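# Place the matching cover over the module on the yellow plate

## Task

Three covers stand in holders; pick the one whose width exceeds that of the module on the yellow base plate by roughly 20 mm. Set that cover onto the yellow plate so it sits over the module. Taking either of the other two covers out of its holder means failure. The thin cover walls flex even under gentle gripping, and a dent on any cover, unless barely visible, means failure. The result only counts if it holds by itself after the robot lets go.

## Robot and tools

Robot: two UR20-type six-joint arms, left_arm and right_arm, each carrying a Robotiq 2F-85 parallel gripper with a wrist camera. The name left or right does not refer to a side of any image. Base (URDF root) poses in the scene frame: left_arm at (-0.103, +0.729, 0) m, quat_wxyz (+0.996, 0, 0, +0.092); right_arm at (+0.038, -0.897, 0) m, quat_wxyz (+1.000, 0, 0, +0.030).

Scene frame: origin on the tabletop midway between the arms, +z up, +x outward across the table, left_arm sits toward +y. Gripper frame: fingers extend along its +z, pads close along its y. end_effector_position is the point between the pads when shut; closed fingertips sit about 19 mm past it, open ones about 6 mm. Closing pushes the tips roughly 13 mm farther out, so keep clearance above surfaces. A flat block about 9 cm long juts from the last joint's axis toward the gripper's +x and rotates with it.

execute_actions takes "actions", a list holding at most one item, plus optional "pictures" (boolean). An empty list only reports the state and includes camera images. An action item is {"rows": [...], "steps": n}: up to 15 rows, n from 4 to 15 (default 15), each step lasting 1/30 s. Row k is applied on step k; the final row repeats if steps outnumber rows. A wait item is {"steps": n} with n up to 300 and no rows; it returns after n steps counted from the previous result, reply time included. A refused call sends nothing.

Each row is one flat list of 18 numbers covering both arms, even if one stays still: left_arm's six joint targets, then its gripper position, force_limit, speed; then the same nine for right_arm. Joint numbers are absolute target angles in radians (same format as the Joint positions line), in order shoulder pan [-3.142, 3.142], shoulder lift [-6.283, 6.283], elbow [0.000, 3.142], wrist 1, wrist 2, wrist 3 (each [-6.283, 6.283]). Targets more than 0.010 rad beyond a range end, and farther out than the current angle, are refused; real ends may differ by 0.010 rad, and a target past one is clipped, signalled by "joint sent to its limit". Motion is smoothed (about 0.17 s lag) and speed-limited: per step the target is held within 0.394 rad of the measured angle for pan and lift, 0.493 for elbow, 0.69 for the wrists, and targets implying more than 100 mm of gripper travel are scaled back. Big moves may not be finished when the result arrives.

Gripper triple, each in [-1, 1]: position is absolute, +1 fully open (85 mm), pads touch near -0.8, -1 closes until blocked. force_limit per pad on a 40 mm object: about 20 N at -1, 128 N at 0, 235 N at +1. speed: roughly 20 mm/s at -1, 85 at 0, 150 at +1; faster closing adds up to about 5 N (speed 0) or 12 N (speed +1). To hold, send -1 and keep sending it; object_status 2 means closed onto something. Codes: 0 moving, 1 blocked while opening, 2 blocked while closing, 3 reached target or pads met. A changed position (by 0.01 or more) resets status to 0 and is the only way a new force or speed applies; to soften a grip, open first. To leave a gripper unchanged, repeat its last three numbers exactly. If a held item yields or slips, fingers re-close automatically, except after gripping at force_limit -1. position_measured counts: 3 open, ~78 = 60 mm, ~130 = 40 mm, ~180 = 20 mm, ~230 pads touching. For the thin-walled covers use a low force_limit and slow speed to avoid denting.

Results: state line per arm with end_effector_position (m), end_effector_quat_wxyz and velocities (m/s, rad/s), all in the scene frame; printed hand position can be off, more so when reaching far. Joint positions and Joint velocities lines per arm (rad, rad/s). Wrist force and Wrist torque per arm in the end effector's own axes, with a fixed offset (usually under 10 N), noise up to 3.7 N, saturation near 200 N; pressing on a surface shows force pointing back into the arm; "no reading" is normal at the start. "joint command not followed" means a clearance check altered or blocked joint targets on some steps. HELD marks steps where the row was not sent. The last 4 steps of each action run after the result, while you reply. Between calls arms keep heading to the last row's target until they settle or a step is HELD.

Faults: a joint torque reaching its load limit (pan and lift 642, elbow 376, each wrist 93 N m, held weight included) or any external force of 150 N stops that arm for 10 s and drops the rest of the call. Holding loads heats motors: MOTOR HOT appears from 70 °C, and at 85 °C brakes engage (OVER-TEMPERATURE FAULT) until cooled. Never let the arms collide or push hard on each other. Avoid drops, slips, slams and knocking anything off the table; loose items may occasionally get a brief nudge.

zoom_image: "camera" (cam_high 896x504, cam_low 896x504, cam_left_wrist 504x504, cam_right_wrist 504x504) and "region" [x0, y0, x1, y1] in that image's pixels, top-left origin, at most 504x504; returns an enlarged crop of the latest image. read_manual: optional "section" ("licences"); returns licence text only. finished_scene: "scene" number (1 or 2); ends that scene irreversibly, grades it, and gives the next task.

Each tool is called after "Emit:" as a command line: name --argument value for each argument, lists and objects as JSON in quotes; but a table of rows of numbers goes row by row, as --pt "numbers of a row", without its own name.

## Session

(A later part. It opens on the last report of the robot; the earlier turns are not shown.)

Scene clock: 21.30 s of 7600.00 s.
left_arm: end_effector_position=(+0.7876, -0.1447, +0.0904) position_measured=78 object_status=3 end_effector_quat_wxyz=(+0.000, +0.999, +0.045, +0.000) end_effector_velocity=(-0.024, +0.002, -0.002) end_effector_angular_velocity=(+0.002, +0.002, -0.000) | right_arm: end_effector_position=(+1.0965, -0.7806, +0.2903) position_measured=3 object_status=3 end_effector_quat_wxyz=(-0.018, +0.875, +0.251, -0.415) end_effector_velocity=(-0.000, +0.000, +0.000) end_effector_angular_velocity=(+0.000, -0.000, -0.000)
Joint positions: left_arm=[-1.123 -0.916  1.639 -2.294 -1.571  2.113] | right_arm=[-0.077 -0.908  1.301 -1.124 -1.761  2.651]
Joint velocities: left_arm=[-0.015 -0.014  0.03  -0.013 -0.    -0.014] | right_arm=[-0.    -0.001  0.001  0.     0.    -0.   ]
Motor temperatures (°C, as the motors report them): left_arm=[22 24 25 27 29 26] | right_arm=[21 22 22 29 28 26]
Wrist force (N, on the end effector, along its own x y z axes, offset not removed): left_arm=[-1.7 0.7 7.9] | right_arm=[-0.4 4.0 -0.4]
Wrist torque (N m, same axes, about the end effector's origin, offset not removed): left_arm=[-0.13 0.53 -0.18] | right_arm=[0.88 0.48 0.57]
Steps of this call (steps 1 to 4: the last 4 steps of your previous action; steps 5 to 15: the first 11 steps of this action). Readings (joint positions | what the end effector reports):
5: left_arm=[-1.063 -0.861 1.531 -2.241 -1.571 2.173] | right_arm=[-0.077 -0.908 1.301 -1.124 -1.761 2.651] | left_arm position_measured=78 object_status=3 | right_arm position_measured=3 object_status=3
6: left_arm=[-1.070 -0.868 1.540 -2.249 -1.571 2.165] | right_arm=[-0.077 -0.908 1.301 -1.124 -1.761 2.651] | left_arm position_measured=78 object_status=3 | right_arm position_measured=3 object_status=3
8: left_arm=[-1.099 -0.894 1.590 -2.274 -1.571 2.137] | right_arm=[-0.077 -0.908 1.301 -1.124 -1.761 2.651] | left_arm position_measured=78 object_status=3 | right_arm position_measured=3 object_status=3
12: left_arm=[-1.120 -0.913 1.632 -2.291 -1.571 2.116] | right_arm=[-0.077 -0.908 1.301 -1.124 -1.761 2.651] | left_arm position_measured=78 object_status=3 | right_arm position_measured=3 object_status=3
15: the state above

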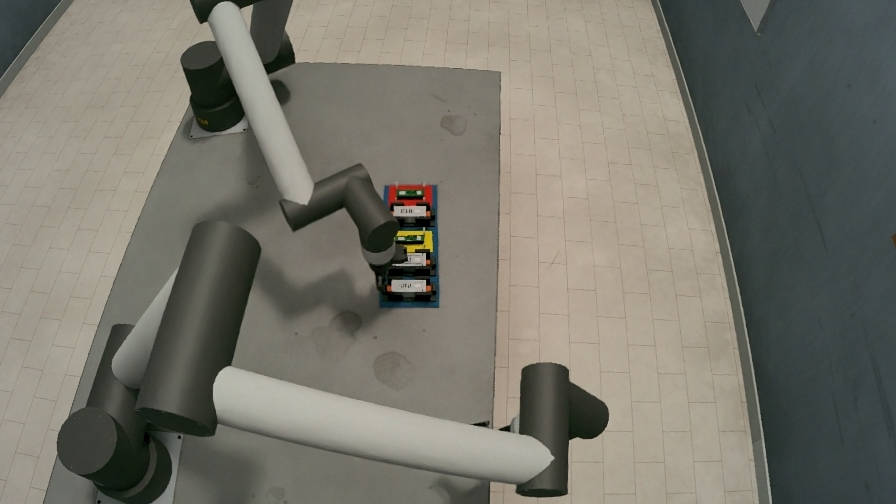

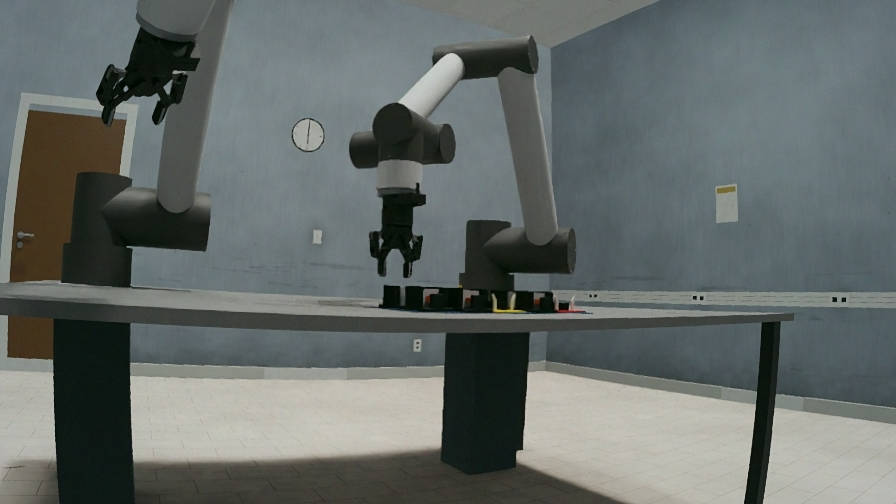

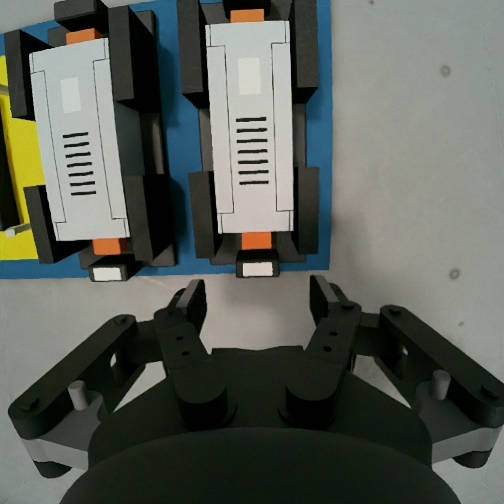

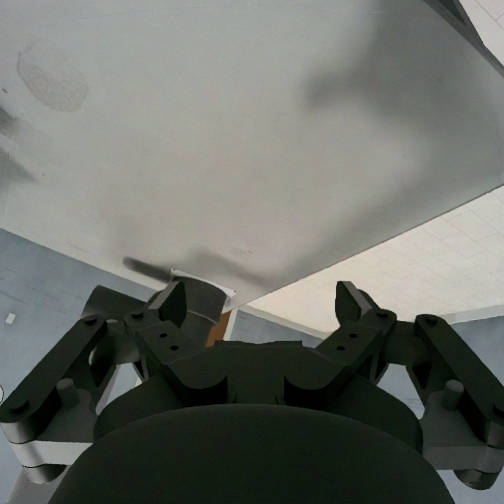

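Emit:
execute_actions --actions '[{"rows":[[-1.0625,-0.861,1.531,-2.2408,-1.5708,2.173,0.4,-1,0,-0.077,-0.908,1.301,-1.124,-1.761,2.651,1,-1,0]]}]'

Emit:
execute_actions --actions '[{"rows":[[-1.0625,-0.8205,1.5456,-2.2959,-1.5708,2.173,0.3,-1,-1,-0.077,-0.908,1.301,-1.124,-1.761,2.651,1,-1,0]]}]'

Emit:
execute_actions --actions '[{"rows":[[-1.0625,-0.8205,1.5456,-2.2959,-1.5708,2.173,-1,-0.75,-1,-0.077,-0.908,1.301,-1.124,-1.761,2.651,1,-1,0]]}]'

Emit:
execute_actions --actions '[{"steps":24}]'

Emit:
execute_actions --actions '[{"rows":[[-1.0625,-0.8235,1.5445,-2.2918,-1.5708,2.173,-1,-0.75,-1,-0.077,-0.908,1.301,-1.124,-1.761,2.651,1,-1,0]]}]' --pictures true

Emit:
zoom_image --camera "cam_low" --region '[360, 220, 530, 325]'

Scene clock: 21.97 s of 7600.00 s.
left_arm: end_effector_position=(+0.8760, -0.1365, +0.0900) position_measured=78 object_status=3 end_effector_quat_wxyz=(-0.000, +0.999, +0.046, -0.000) end_effector_velocity=(+0.022, -0.001, +0.004) end_effector_angular_velocity=(-0.003, -0.003, -0.002) | right_arm: end_effector_position=(+1.0965, -0.7806, +0.2903) position_measured=3 object_status=3 end_effector_quat_wxyz=(-0.018, +0.875, +0.251, -0.415) end_effector_velocity=(-0.001, -0.000, -0.000) end_effector_angular_velocity=(-0.000, +0.001, +0.000)
Joint positions: left_arm=[-1.064 -0.862  1.533 -2.242 -1.571  2.172] | right_arm=[-0.077 -0.908  1.301 -1.124 -1.761  2.651]
Joint velocities: left_arm=[ 0.012  0.012 -0.03   0.013  0.     0.015] | right_arm=[-0.    -0.     0.001  0.    -0.    -0.   ]
Motor temperatures (°C, as the motors report them): left_arm=[22 24 25 27 29 26] | right_arm=[21 22 22 29 28 26]
Wrist force (N, on the end effector, along its own x y z axes, offset not removed): left_arm=[-0.7 0.2 6.5] | right_arm=[-5.5 1.4 -3.2]
Wrist torque (N m, same axes, about the end effector's origin, offset not removed): left_arm=[-0.28 0.49 -0.11] | right_arm=[0.41 1.45 0.50]
Steps of this call (steps 1 to 4: the last 4 steps of your previous action; steps 5 to 9: the robot went on to your last target; steps 10 to 20: the first 11 steps of this action). Readings (joint positions | what the end effector reports):
10: left_arm=[-1.123 -0.916 1.641 -2.295 -1.571 2.112] | right_arm=[-0.077 -0.908 1.301 -1.124 -1.761 2.651] | left_arm position_measured=78 object_status=3 | right_arm position_measured=3 object_status=3
11: left_arm=[-1.116 -0.909 1.632 -2.288 -1.571 2.120] | right_arm=[-0.077 -0.908 1.301 -1.124 -1.761 2.651] | left_arm position_measured=78 object_status=3 | right_arm position_measured=3 object_status=3
13: left_arm=[-1.087 -0.883 1.582 -2.262 -1.571 2.148] | right_arm=[-0.077 -0.908 1.301 -1.124 -1.761 2.651] | left_arm position_measured=78 object_status=3 | right_arm position_measured=3 object_status=3
17: left_arm=[-1.067 -0.865 1.539 -2.245 -1.571 2.169] | right_arm=[-0.077 -0.908 1.301 -1.124 -1.761 2.651] | left_arm position_measured=78 object_status=3 | right_arm position_measured=3 object_status=3
20: the state above

Scene clock: 22.47 s of 7600.00 s.
left_arm: end_effector_position=(+0.8779, -0.1367, +0.0369) position_measured=90 object_status=0 end_effector_quat_wxyz=(-0.000, +0.999, +0.046, -0.000) end_effector_velocity=(+0.001, +0.001, -0.010) end_effector_angular_velocity=(-0.002, -0.001, +0.003) | right_arm: end_effector_position=(+1.0965, -0.7806, +0.2903) position_measured=3 object_status=3 end_effector_quat_wxyz=(-0.018, +0.875, +0.251, -0.415) end_effector_velocity=(-0.000, +0.000, -0.000) end_effector_angular_velocity=(-0.000, +0.000, +0.001)
Joint positions: left_arm=[-1.063 -0.821  1.545 -2.295 -1.571  2.173] | right_arm=[-0.077 -0.908  1.301 -1.124 -1.761  2.651]
Joint velocities: left_arm=[ 0.001  0.008  0.003 -0.013 -0.    -0.002] | right_arm=[ 0. -0.  0.  0. -0. -0.]
Motor temperatures (°C, as the motors report them): left_arm=[22 24 25 27 29 26] | right_arm=[21 22 22 29 28 26]
Wrist force (N, on the end effector, along its own x y z axes, offset not removed): left_arm=[-3.2 -3.4 7.2] | right_arm=[-3.4 3.6 -3.0]
Wrist torque (N m, same axes, about the end effector's origin, offset not removed): left_arm=[-0.86 0.97 -0.07] | right_arm=[0.92 0.96 0.52]
Steps of this call (steps 1 to 4: the last 4 steps of your previous action; steps 5 to 15: the first 11 steps of this action). Readings (joint positions | what the end effector reports):
5: left_arm=[-1.063 -0.861 1.531 -2.241 -1.571 2.173] | right_arm=[-0.077 -0.908 1.301 -1.124 -1.761 2.651] | left_arm position_measured=78 object_status=0 | right_arm position_measured=3 object_status=3
6: left_arm=[-1.063 -0.855 1.534 -2.249 -1.571 2.173] | right_arm=[-0.077 -0.908 1.301 -1.124 -1.761 2.651] | left_arm position_measured=78 object_status=0 | right_arm position_measured=3 object_status=3
8: left_arm=[-1.063 -0.836 1.540 -2.274 -1.571 2.173] | right_arm=[-0.077 -0.908 1.301 -1.124 -1.761 2.651] | left_arm position_measured=80 object_status=0 | right_arm position_measured=3 object_status=3
12: left_arm=[-1.063 -0.823 1.545 -2.292 -1.571 2.173] | right_arm=[-0.077 -0.908 1.301 -1.124 -1.761 2.651] | left_arm position_measured=87 object_status=0 | right_arm position_measured=3 object_status=3
15: the state above

Scene clock: 22.97 s of 7600.00 s.
left_arm: end_effector_position=(+0.8779, -0.1367, +0.0361) position_measured=105 object_status=0 end_effector_quat_wxyz=(+0.000, +0.999, +0.046, +0.000) end_effector_velocity=(-0.001, -0.000, -0.001) end_effector_angular_velocity=(+0.001, +0.001, -0.001) | right_arm: end_effector_position=(+1.0965, -0.7806, +0.2903) position_measured=3 object_status=3 end_effector_quat_wxyz=(-0.018, +0.875, +0.251, -0.415) end_effector_velocity=(+0.000, -0.001, -0.000) end_effector_angular_velocity=(+0.001, -0.000, -0.001)
Joint positions: left_arm=[-1.063 -0.821  1.546 -2.296 -1.571  2.173] | right_arm=[-0.077 -0.908  1.301 -1.124 -1.761  2.651]
Joint velocities: left_arm=[-0.001  0.     0.001 -0.    -0.     0.   ] | right_arm=[-0.001  0.    -0.    -0.     0.001 -0.   ]
Motor temperatures (°C, as the motors report them): left_arm=[22 24 25 27 29 26] | right_arm=[21 22 22 29 28 26]
Wrist force (N, on the end effector, along its own x y z axes, offset not removed): left_arm=[-0.5 -2.6 5.8] | right_arm=[-3.0 0.1 2.0]
Wrist torque (N m, same axes, about the end effector's origin, offset not removed): left_arm=[-0.82 0.39 -0.12] | right_arm=[0.24 1.15 0.59]
Steps of this call (steps 1 to 4: the last 4 steps of your previous action; steps 5 to 15: the first 11 steps of this action). Readings (joint positions | what the end effector reports):
5: left_arm=[-1.063 -0.821 1.546 -2.296 -1.571 2.173] | right_arm=[-0.077 -0.908 1.301 -1.124 -1.761 2.651] | left_arm position_measured=91 object_status=0 | right_arm position_measured=3 object_status=3
6: left_arm=[-1.063 -0.821 1.546 -2.296 -1.571 2.173] | right_arm=[-0.077 -0.908 1.301 -1.124 -1.761 2.651] | left_arm position_measured=91 object_status=0 | right_arm position_measured=3 object_status=3
8: left_arm=[-1.063 -0.821 1.546 -2.296 -1.571 2.173] | right_arm=[-0.077 -0.908 1.301 -1.124 -1.761 2.651] | left_arm position_measured=93 object_status=0 | right_arm position_measured=3 object_status=3
12: left_arm=[-1.063 -0.821 1.546 -2.296 -1.571 2.173] | right_arm=[-0.077 -0.908 1.301 -1.124 -1.761 2.651] | left_arm position_measured=100 object_status=0 | right_arm position_measured=3 object_status=3
15: the state above

Scene clock: 23.77 s of 7600.00 s.
left_arm: end_effector_position=(+0.8779, -0.1367, +0.0361) position_measured=126 object_status=2 end_effector_quat_wxyz=(+0.000, +0.999, +0.046, +0.000) end_effector_velocity=(-0.001, -0.001, +0.000) end_effector_angular_velocity=(-0.000, +0.000, -0.001) | right_arm: end_effector_position=(+1.0965, -0.7806, +0.2903) position_measured=3 object_status=3 end_effector_quat_wxyz=(-0.018, +0.875, +0.251, -0.415) end_effector_velocity=(+0.000, +0.000, -0.000) end_effector_angular_velocity=(+0.000, -0.000, -0.000)
Joint positions: left_arm=[-1.062 -0.821  1.546 -2.296 -1.571  2.173] | right_arm=[-0.077 -0.908  1.301 -1.124 -1.761  2.651]
Joint velocities: left_arm=[-0.001 -0.001  0.001  0.    -0.     0.   ] | right_arm=[ 0.  0. -0. -0.  0.  0.]
Motor temperatures (°C, as the motors report them): left_arm=[22 24 25 27 29 26] | right_arm=[21 22 22 29 28 26]
Wrist force (N, on the end effector, along its own x y z axes, offset not removed): left_arm=[-4.2 -4.0 -6.7] | right_arm=[-1.2 2.6 -1.5]
Wrist torque (N m, same axes, about the end effector's origin, offset not removed): left_arm=[-0.76 1.01 0.05] | right_arm=[0.66 0.53 0.45]
Kept back: nothing.
Steps of this call (steps 1 to 4: the last 4 steps of your previous action; steps 5 to 15: the robot went on to your last target; steps 16 to 24: nothing new was sent). Readings (joint positions | what the end effector reports):
1: left_arm=[-1.063 -0.821 1.546 -2.296 -1.571 2.173] | right_arm=[-0.077 -0.908 1.301 -1.124 -1.761 2.651] | left_arm position_measured=107 object_status=0 | right_arm position_measured=3 object_status=3
2: left_arm=[-1.063 -0.821 1.546 -2.296 -1.571 2.173] | right_arm=[-0.077 -0.908 1.301 -1.124 -1.761 2.651] | left_arm position_measured=109 object_status=0 | right_arm position_measured=3 object_status=3
4: left_arm=[-1.063 -0.821 1.546 -2.296 -1.571 2.173] | right_arm=[-0.077 -0.908 1.301 -1.124 -1.761 2.651] | left_arm position_measured=112 object_status=0 | right_arm position_measured=3 object_status=3
8: left_arm=[-1.062 -0.821 1.546 -2.296 -1.571 2.173] | right_arm=[-0.077 -0.908 1.301 -1.124 -1.761 2.651] | left_arm position_measured=118 object_status=0 | right_arm position_measured=3 object_status=3
24: the state above
All arms were judged still, so your last target was given up. Only a new action makes them travel on or press farther. Fingers that are still opening or closing keep moving.

Scene clock: 24.13 s of 7600.00 s.
left_arm: end_effector_position=(+0.8778, -0.1366, +0.0397) position_measured=126 object_status=2 end_effector_quat_wxyz=(-0.000, +0.999, +0.046, -0.000) end_effector_velocity=(+0.003, +0.002, +0.002) end_effector_angular_velocity=(-0.000, -0.001, +0.003) | right_arm: end_effector_position=(+1.0965, -0.7806, +0.2903) position_measured=3 object_status=3 end_effector_quat_wxyz=(-0.018, +0.875, +0.251, -0.415) end_effector_velocity=(+0.000, -0.000, +0.000) end_effector_angular_velocity=(+0.000, -0.001, -0.000)
Joint positions: left_arm=[-1.062 -0.823  1.545 -2.292 -1.571  2.173] | right_arm=[-0.077 -0.908  1.301 -1.124 -1.761  2.651]
Joint velocities: left_arm=[ 0.003 -0.001 -0.001  0.001  0.    -0.   ] | right_arm=[-0. -0. -0. -0.  0. -0.]
Motor temperatures (°C, as the motors report them): left_arm=[22 24 25 27 29 26] | right_arm=[21 22 22 29 28 26]
Wrist force (N, on the end effector, along its own x y z axes, offset not removed): left_arm=[0.0 0.8 18.8] | right_arm=[-2.3 -0.2 0.2]
Wrist torque (N m, same axes, about the end effector's origin, offset not removed): left_arm=[-0.62 0.21 -0.05] | right_arm=[0.20 0.91 0.48]
Steps of this call (steps 1 to 11: the first 11 steps of this action). Readings (joint positions | what the end effector reports):
1: left_arm=[-1.062 -0.821 1.546 -2.296 -1.571 2.173] | right_arm=[-0.077 -0.908 1.301 -1.124 -1.761 2.651] | left_arm position_measured=126 object_status=2 | right_arm position_measured=3 object_status=3
2: left_arm=[-1.062 -0.821 1.546 -2.295 -1.571 2.173] | right_arm=[-0.077 -0.908 1.301 -1.124 -1.761 2.651] | left_arm position_measured=126 object_status=2 | right_arm position_measured=3 object_status=3
4: left_arm=[-1.062 -0.822 1.545 -2.293 -1.571 2.173] | right_arm=[-0.077 -0.908 1.301 -1.124 -1.761 2.651] | left_arm position_measured=126 object_status=2 | right_arm position_measured=3 object_status=3
8: left_arm=[-1.062 -0.823 1.545 -2.292 -1.571 2.173] | right_arm=[-0.077 -0.908 1.301 -1.124 -1.761 2.651] | left_arm position_measured=126 object_status=2 | right_arm position_measured=3 object_status=3
11: the state above

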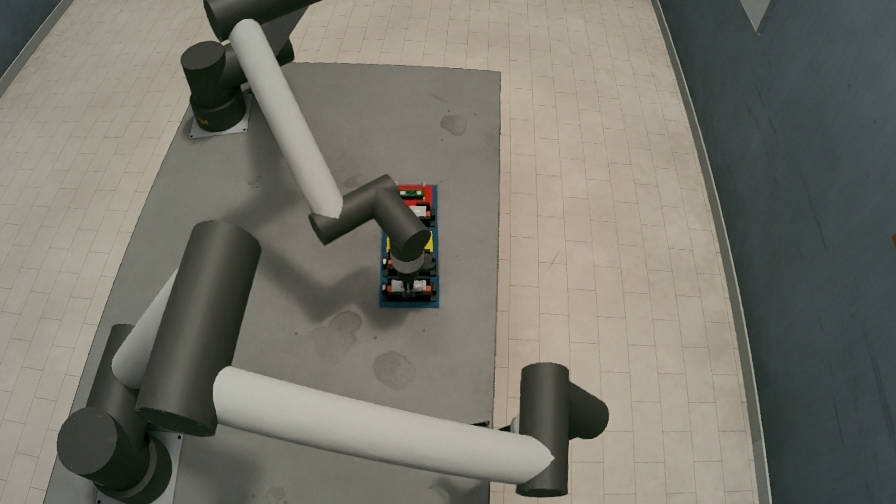

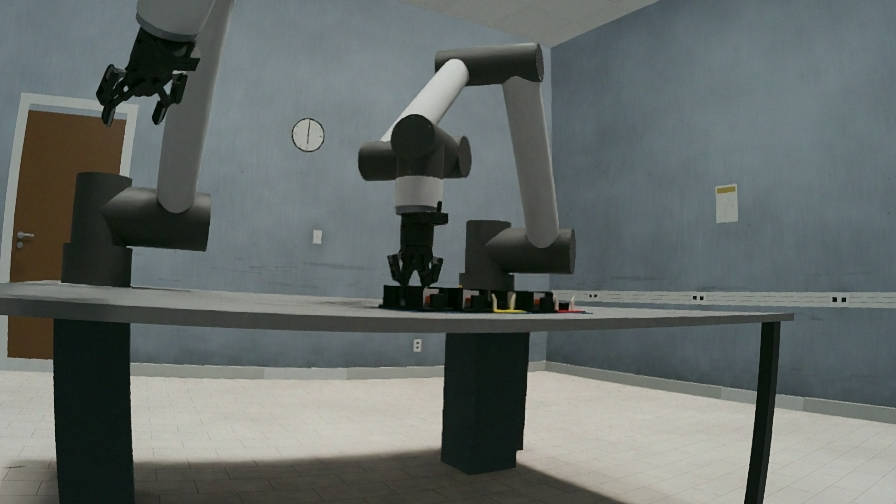

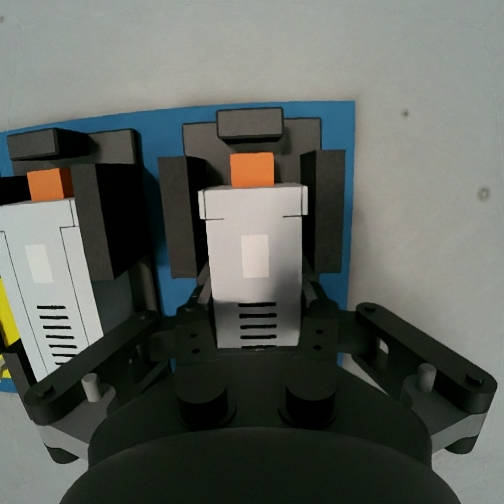

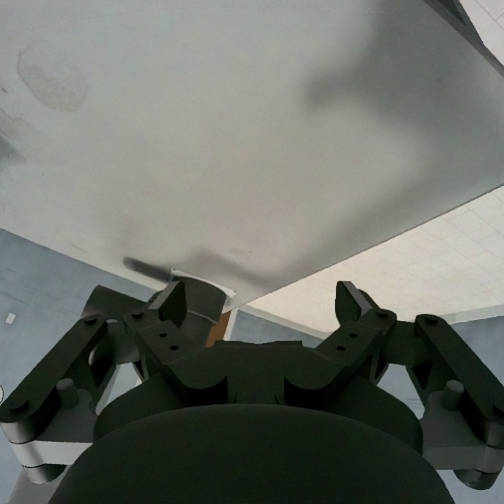

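Region (360, 220, 530, 325) of cam_low's 896x504 image, scaled by 2.965, with more detail than that image has; it fills the top 311 rows of this view, and the rest is white.

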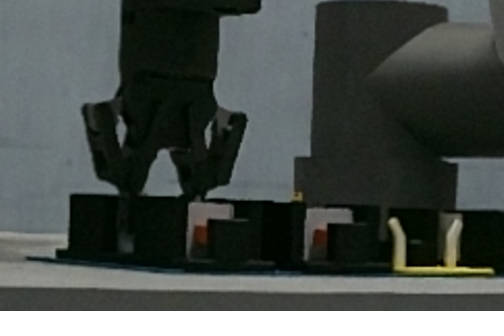

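Still linear and still slipping; one more step up.

Emit:
execute_actions --actions '[{"rows":[[-1.0625,-0.8235,1.5445,-2.2918,-1.5708,2.173,-0.98,-0.66,-1,-0.077,-0.908,1.301,-1.124,-1.761,2.651,1,-1,0]]}]'

Emit:
execute_actions --actions '[{"rows":[[-1.0625,-0.8265,1.5434,-2.2877,-1.5708,2.173,-0.98,-0.66,-1,-0.077,-0.908,1.301,-1.124,-1.761,2.651,1,-1,0]]}]' --pictures true

Emit:
zoom_image --camera "cam_low" --region '[360, 220, 530, 325]'

Scene clock: 24.70 s of 7600.00 s.
left_arm: end_effector_position=(+0.8779, -0.1367, +0.0401) position_measured=130 object_status=2 end_effector_quat_wxyz=(+0.000, +0.999, +0.046, -0.000) end_effector_velocity=(-0.000, +0.001, -0.000) end_effector_angular_velocity=(+0.000, +0.000, -0.001) | right_arm: end_effector_position=(+1.0965, -0.7806, +0.2903) position_measured=3 object_status=3 end_effector_quat_wxyz=(-0.018, +0.875, +0.251, -0.415) end_effector_velocity=(-0.000, -0.000, -0.000) end_effector_angular_velocity=(-0.000, +0.000, +0.000)
Joint positions: left_arm=[-1.062 -0.823  1.544 -2.292 -1.571  2.173] | right_arm=[-0.077 -0.908  1.301 -1.124 -1.761  2.651]
Joint velocities: left_arm=[ 0.    -0.     0.001 -0.    -0.     0.001] | right_arm=[-0.  0.  0. -0. -0. -0.]
Motor temperatures (°C, as the motors report them): left_arm=[22 24 25 27 29 26] | right_arm=[21 22 22 29 28 26]
Wrist force (N, on the end effector, along its own x y z axes, offset not removed): left_arm=[-2.7 -1.0 15.6] | right_arm=[-1.8 3.0 -4.4]
Wrist torque (N m, same axes, about the end effector's origin, offset not removed): left_arm=[-0.50 0.62 -0.10] | right_arm=[0.84 0.61 0.43]
Steps of this call (steps 1 to 4: the last 4 steps of your previous action; steps 5 to 6: the robot went on to your last target; steps 7 to 17: the first 11 steps of this action). Readings (joint positions | what the end effector reports):
7: left_arm=[-1.062 -0.823 1.545 -2.292 -1.571 2.173] | right_arm=[-0.077 -0.908 1.301 -1.124 -1.761 2.651] | left_arm position_measured=126 object_status=0 | right_arm position_measured=3 object_status=3
8: left_arm=[-1.062 -0.823 1.545 -2.292 -1.571 2.173] | right_arm=[-0.077 -0.908 1.301 -1.124 -1.761 2.651] | left_arm position_measured=126 object_status=0 | right_arm position_measured=3 object_status=3
10: left_arm=[-1.062 -0.823 1.544 -2.292 -1.571 2.173] | right_arm=[-0.077 -0.908 1.301 -1.124 -1.761 2.651] | left_arm position_measured=128 object_status=0 | right_arm position_measured=3 object_status=3
14: left_arm=[-1.062 -0.823 1.544 -2.292 -1.571 2.173] | right_arm=[-0.077 -0.908 1.301 -1.124 -1.761 2.651] | left_arm position_measured=130 object_status=0 | right_arm position_measured=3 object_status=3
17: the state above

Scene clock: 25.20 s of 7600.00 s.
left_arm: end_effector_position=(+0.8779, -0.1368, +0.0440) position_measured=130 object_status=2 end_effector_quat_wxyz=(-0.000, +0.999, +0.046, -0.000) end_effector_velocity=(-0.000, -0.000, +0.001) end_effector_angular_velocity=(-0.000, -0.000, -0.001) | right_arm: end_effector_position=(+1.0965, -0.7806, +0.2903) position_measured=3 object_status=3 end_effector_quat_wxyz=(-0.018, +0.875, +0.251, -0.415) end_effector_velocity=(-0.000, +0.000, -0.000) end_effector_angular_velocity=(+0.000, +0.001, +0.000)
Joint positions: left_arm=[-1.062 -0.826  1.543 -2.288 -1.571  2.173] | right_arm=[-0.077 -0.908  1.301 -1.124 -1.761  2.651]
Joint velocities: left_arm=[-0.001 -0.001 -0.     0.001  0.     0.   ] | right_arm=[ 0.    -0.     0.001  0.     0.    -0.   ]
Motor temperatures (°C, as the motors report them): left_arm=[22 24 25 27 29 26] | right_arm=[21 22 22 29 28 26]
Wrist force (N, on the end effector, along its own x y z axes, offset not removed): left_arm=[-1.4 -2.2 19.6] | right_arm=[-0.5 -0.4 -1.1]
Wrist torque (N m, same axes, about the end effector's origin, offset not removed): left_arm=[-0.60 0.40 -0.13] | right_arm=[0.21 0.49 0.50]
Steps of this call (steps 1 to 4: the last 4 steps of your previous action; steps 5 to 15: the first 11 steps of this action). Readings (joint positions | what the end effector reports):
5: left_arm=[-1.062 -0.824 1.544 -2.292 -1.571 2.173] | right_arm=[-0.077 -0.908 1.301 -1.124 -1.761 2.651] | left_arm position_measured=130 object_status=2 | right_arm position_measured=3 object_status=3
6: left_arm=[-1.062 -0.824 1.544 -2.291 -1.571 2.173] | right_arm=[-0.077 -0.908 1.301 -1.124 -1.761 2.651] | left_arm position_measured=130 object_status=2 | right_arm position_measured=3 object_status=3
8: left_arm=[-1.062 -0.825 1.544 -2.289 -1.571 2.173] | right_arm=[-0.077 -0.908 1.301 -1.124 -1.761 2.651] | left_arm position_measured=130 object_status=2 | right_arm position_measured=3 object_status=3
12: left_arm=[-1.062 -0.826 1.543 -2.288 -1.571 2.173] | right_arm=[-0.077 -0.908 1.301 -1.124 -1.761 2.651] | left_arm position_measured=130 object_status=2 | right_arm position_measured=3 object_status=3
15: the state above

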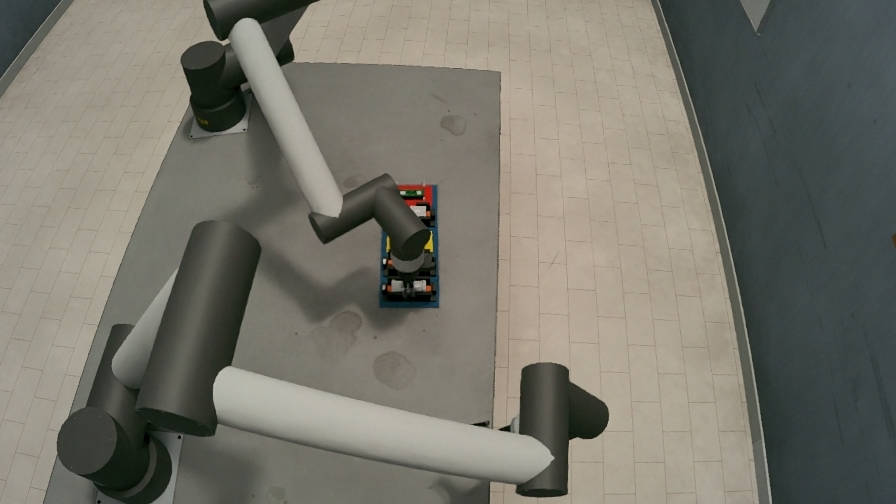

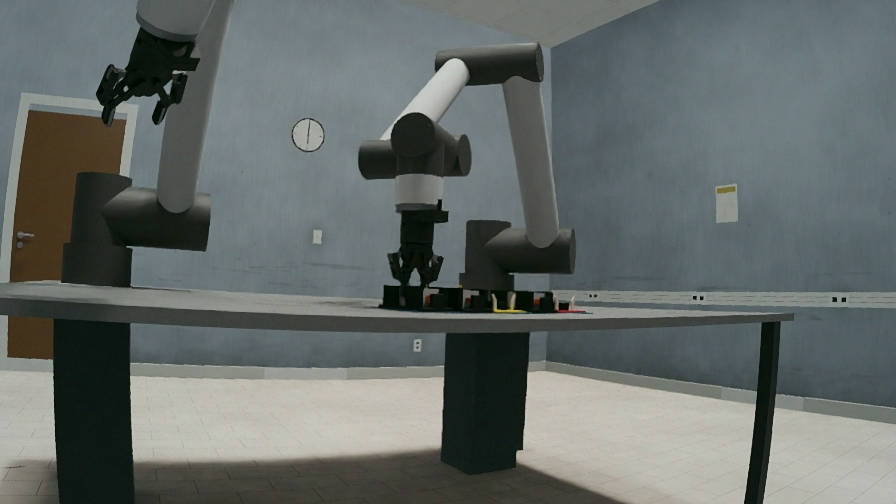

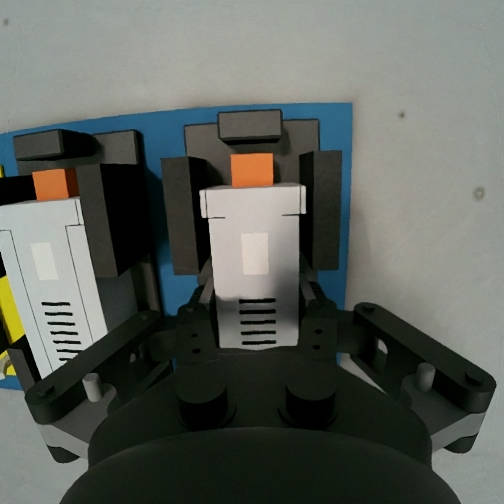

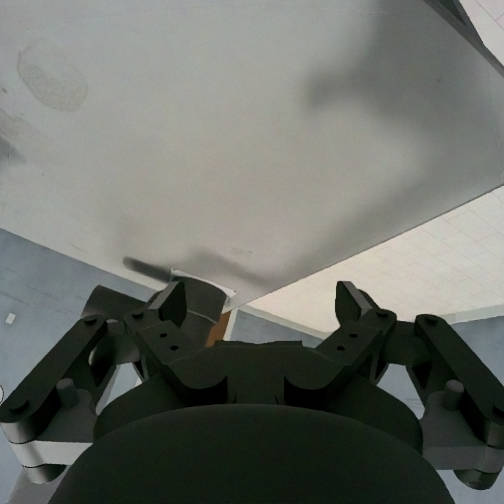

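Region (360, 220, 530, 325) of cam_low's 896x504 image, scaled by 2.965, with more detail than that image has; it fills the top 311 rows of this view, and the rest is white.

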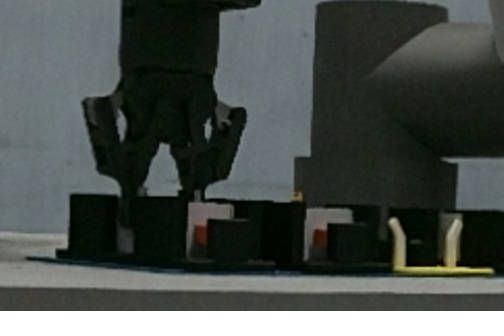

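Emit:
execute_actions --actions '[{"rows":[[-1.0625,-0.8265,1.5434,-2.2877,-1.5708,2.173,0.27,-1,0,-0.077,-0.908,1.301,-1.124,-1.761,2.651,1,-1,0]],"steps":10}]'

Emit:
execute_actions --actions '[{"rows":[[-1.0625,-0.8205,1.5456,-2.2959,-1.5708,2.173,0.27,-1,0,-0.077,-0.908,1.301,-1.124,-1.761,2.651,1,-1,0]],"steps":12}]' --pictures true

Emit:
zoom_image --camera "cam_left_wrist" --region '[150, 150, 370, 360]'

Scene clock: 25.57 s of 7600.00 s.
left_arm: end_effector_position=(+0.8780, -0.1368, +0.0442) position_measured=107 object_status=0 end_effector_quat_wxyz=(+0.000, +0.999, +0.046, +0.000) end_effector_velocity=(-0.002, -0.001, -0.001) end_effector_angular_velocity=(+0.001, +0.001, -0.003) | right_arm: end_effector_position=(+1.0965, -0.7806, +0.2903) position_measured=3 object_status=3 end_effector_quat_wxyz=(-0.018, +0.875, +0.251, -0.415) end_effector_velocity=(-0.000, +0.001, -0.000) end_effector_angular_velocity=(-0.000, +0.001, +0.001)
Joint positions: left_arm=[-1.062 -0.827  1.543 -2.288 -1.571  2.173] | right_arm=[-0.077 -0.908  1.301 -1.124 -1.761  2.651]
Joint velocities: left_arm=[-0.001  0.     0.001  0.     0.     0.002] | right_arm=[ 0.001  0.     0.001 -0.    -0.     0.   ]
Motor temperatures (°C, as the motors report them): left_arm=[22 24 25 27 29 26] | right_arm=[21 22 22 29 28 26]
Wrist force (N, on the end effector, along its own x y z axes, offset not removed): left_arm=[2.1 -2.2 2.4] | right_arm=[-0.1 3.0 1.4]
Wrist torque (N m, same axes, about the end effector's origin, offset not removed): left_arm=[-0.62 -0.03 -0.08] | right_arm=[0.74 0.50 0.43]
Steps of this call (steps 1 to 4: the last 4 steps of your previous action; step 5: the robot went on to your last target; steps 6 to 11: the first 6 steps of this action). Readings (joint positions | what the end effector reports):
6: left_arm=[-1.062 -0.826 1.543 -2.288 -1.571 2.173] | right_arm=[-0.077 -0.908 1.301 -1.124 -1.761 2.651] | left_arm position_measured=130 object_status=0 | right_arm position_measured=3 object_status=3
7: left_arm=[-1.062 -0.826 1.543 -2.288 -1.571 2.173] | right_arm=[-0.077 -0.908 1.301 -1.124 -1.761 2.651] | left_arm position_measured=130 object_status=0 | right_arm position_measured=3 object_status=3
9: left_arm=[-1.062 -0.827 1.543 -2.288 -1.571 2.173] | right_arm=[-0.077 -0.908 1.301 -1.124 -1.761 2.651] | left_arm position_measured=120 object_status=0 | right_arm position_measured=3 object_status=3
11: the state above

Scene clock: 25.97 s of 7600.00 s.
left_arm: end_effector_position=(+0.8779, -0.1367, +0.0369) position_measured=95 object_status=3 end_effector_quat_wxyz=(+0.000, +0.999, +0.046, +0.000) end_effector_velocity=(-0.002, -0.000, -0.007) end_effector_angular_velocity=(+0.001, -0.000, -0.001) | right_arm: end_effector_position=(+1.0965, -0.7806, +0.2903) position_measured=3 object_status=3 end_effector_quat_wxyz=(-0.018, +0.875, +0.251, -0.415) end_effector_velocity=(+0.000, +0.000, -0.000) end_effector_angular_velocity=(-0.000, +0.000, +0.001)
Joint positions: left_arm=[-1.062 -0.821  1.545 -2.295 -1.571  2.173] | right_arm=[-0.077 -0.908  1.301 -1.124 -1.761  2.651]
Joint velocities: left_arm=[-0.001  0.005  0.003 -0.008  0.001 -0.   ] | right_arm=[ 0.  0. -0.  0. -0. -0.]
Motor temperatures (°C, as the motors report them): left_arm=[22 24 25 27 29 26] | right_arm=[21 22 22 29 28 26]
Wrist force (N, on the end effector, along its own x y z axes, offset not removed): left_arm=[-0.3 -0.4 6.7] | right_arm=[-1.2 4.6 -3.6]
Wrist torque (N m, same axes, about the end effector's origin, offset not removed): left_arm=[-0.26 0.42 -0.22] | right_arm=[1.13 0.64 0.49]
Steps of this call (steps 1 to 4: the last 4 steps of your previous action; steps 5 to 12: the first 8 steps of this action). Readings (joint positions | what the end effector reports):
5: left_arm=[-1.062 -0.827 1.543 -2.288 -1.571 2.173] | right_arm=[-0.077 -0.908 1.301 -1.124 -1.761 2.651] | left_arm position_measured=95 object_status=0 | right_arm position_measured=3 object_status=3
6: left_arm=[-1.062 -0.825 1.544 -2.289 -1.571 2.173] | right_arm=[-0.077 -0.908 1.301 -1.124 -1.761 2.651] | left_arm position_measured=95 object_status=0 | right_arm position_measured=3 object_status=3
8: left_arm=[-1.062 -0.823 1.545 -2.293 -1.571 2.173] | right_arm=[-0.077 -0.908 1.301 -1.124 -1.761 2.651] | left_arm position_measured=95 object_status=0 | right_arm position_measured=3 object_status=3
12: the state above

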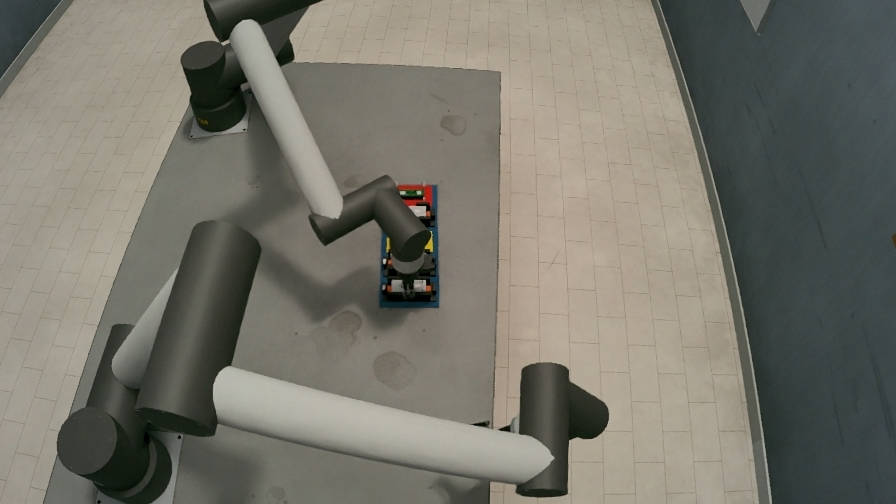

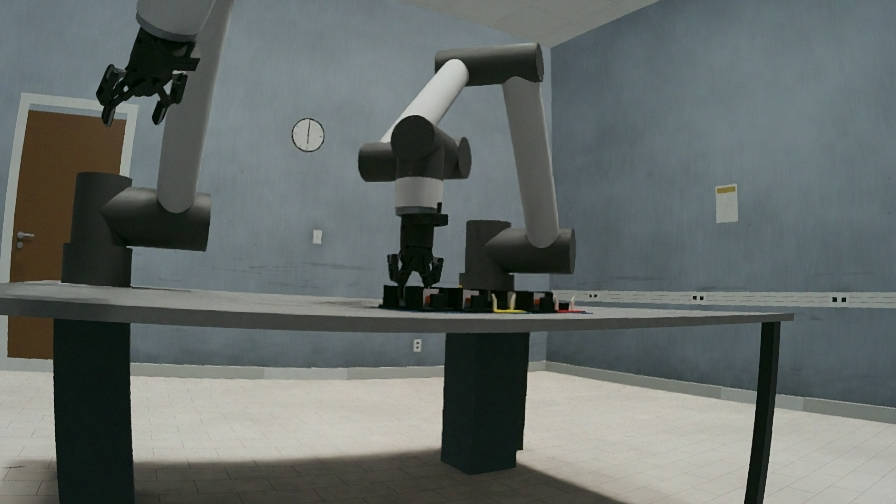

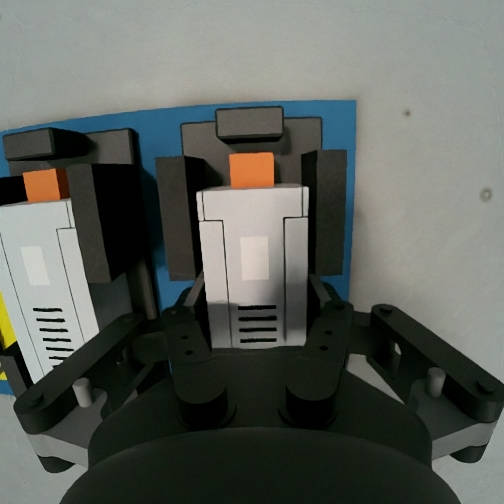

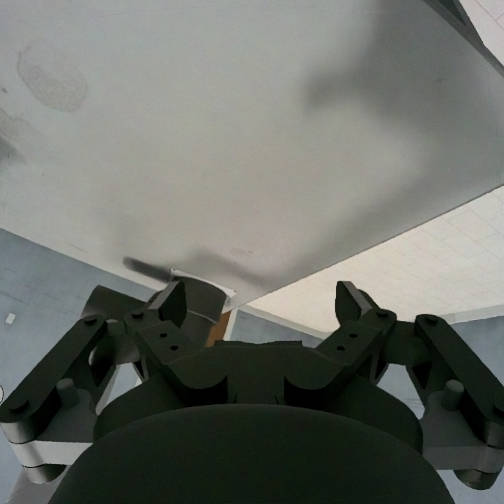

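Region (150, 150, 370, 360) of cam_left_wrist's 504x504 image, scaled by 2.291, with more detail than that image has; it fills the top 481 rows of this view, and the rest is white.

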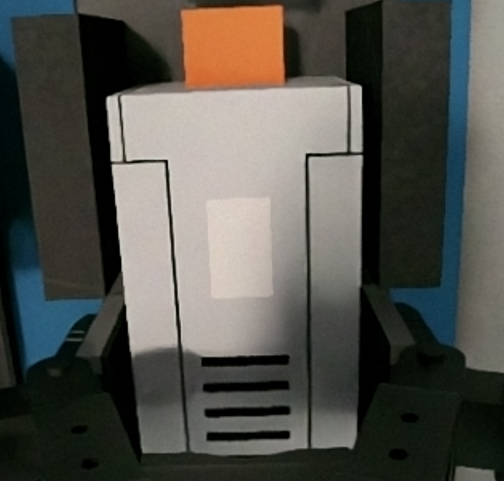

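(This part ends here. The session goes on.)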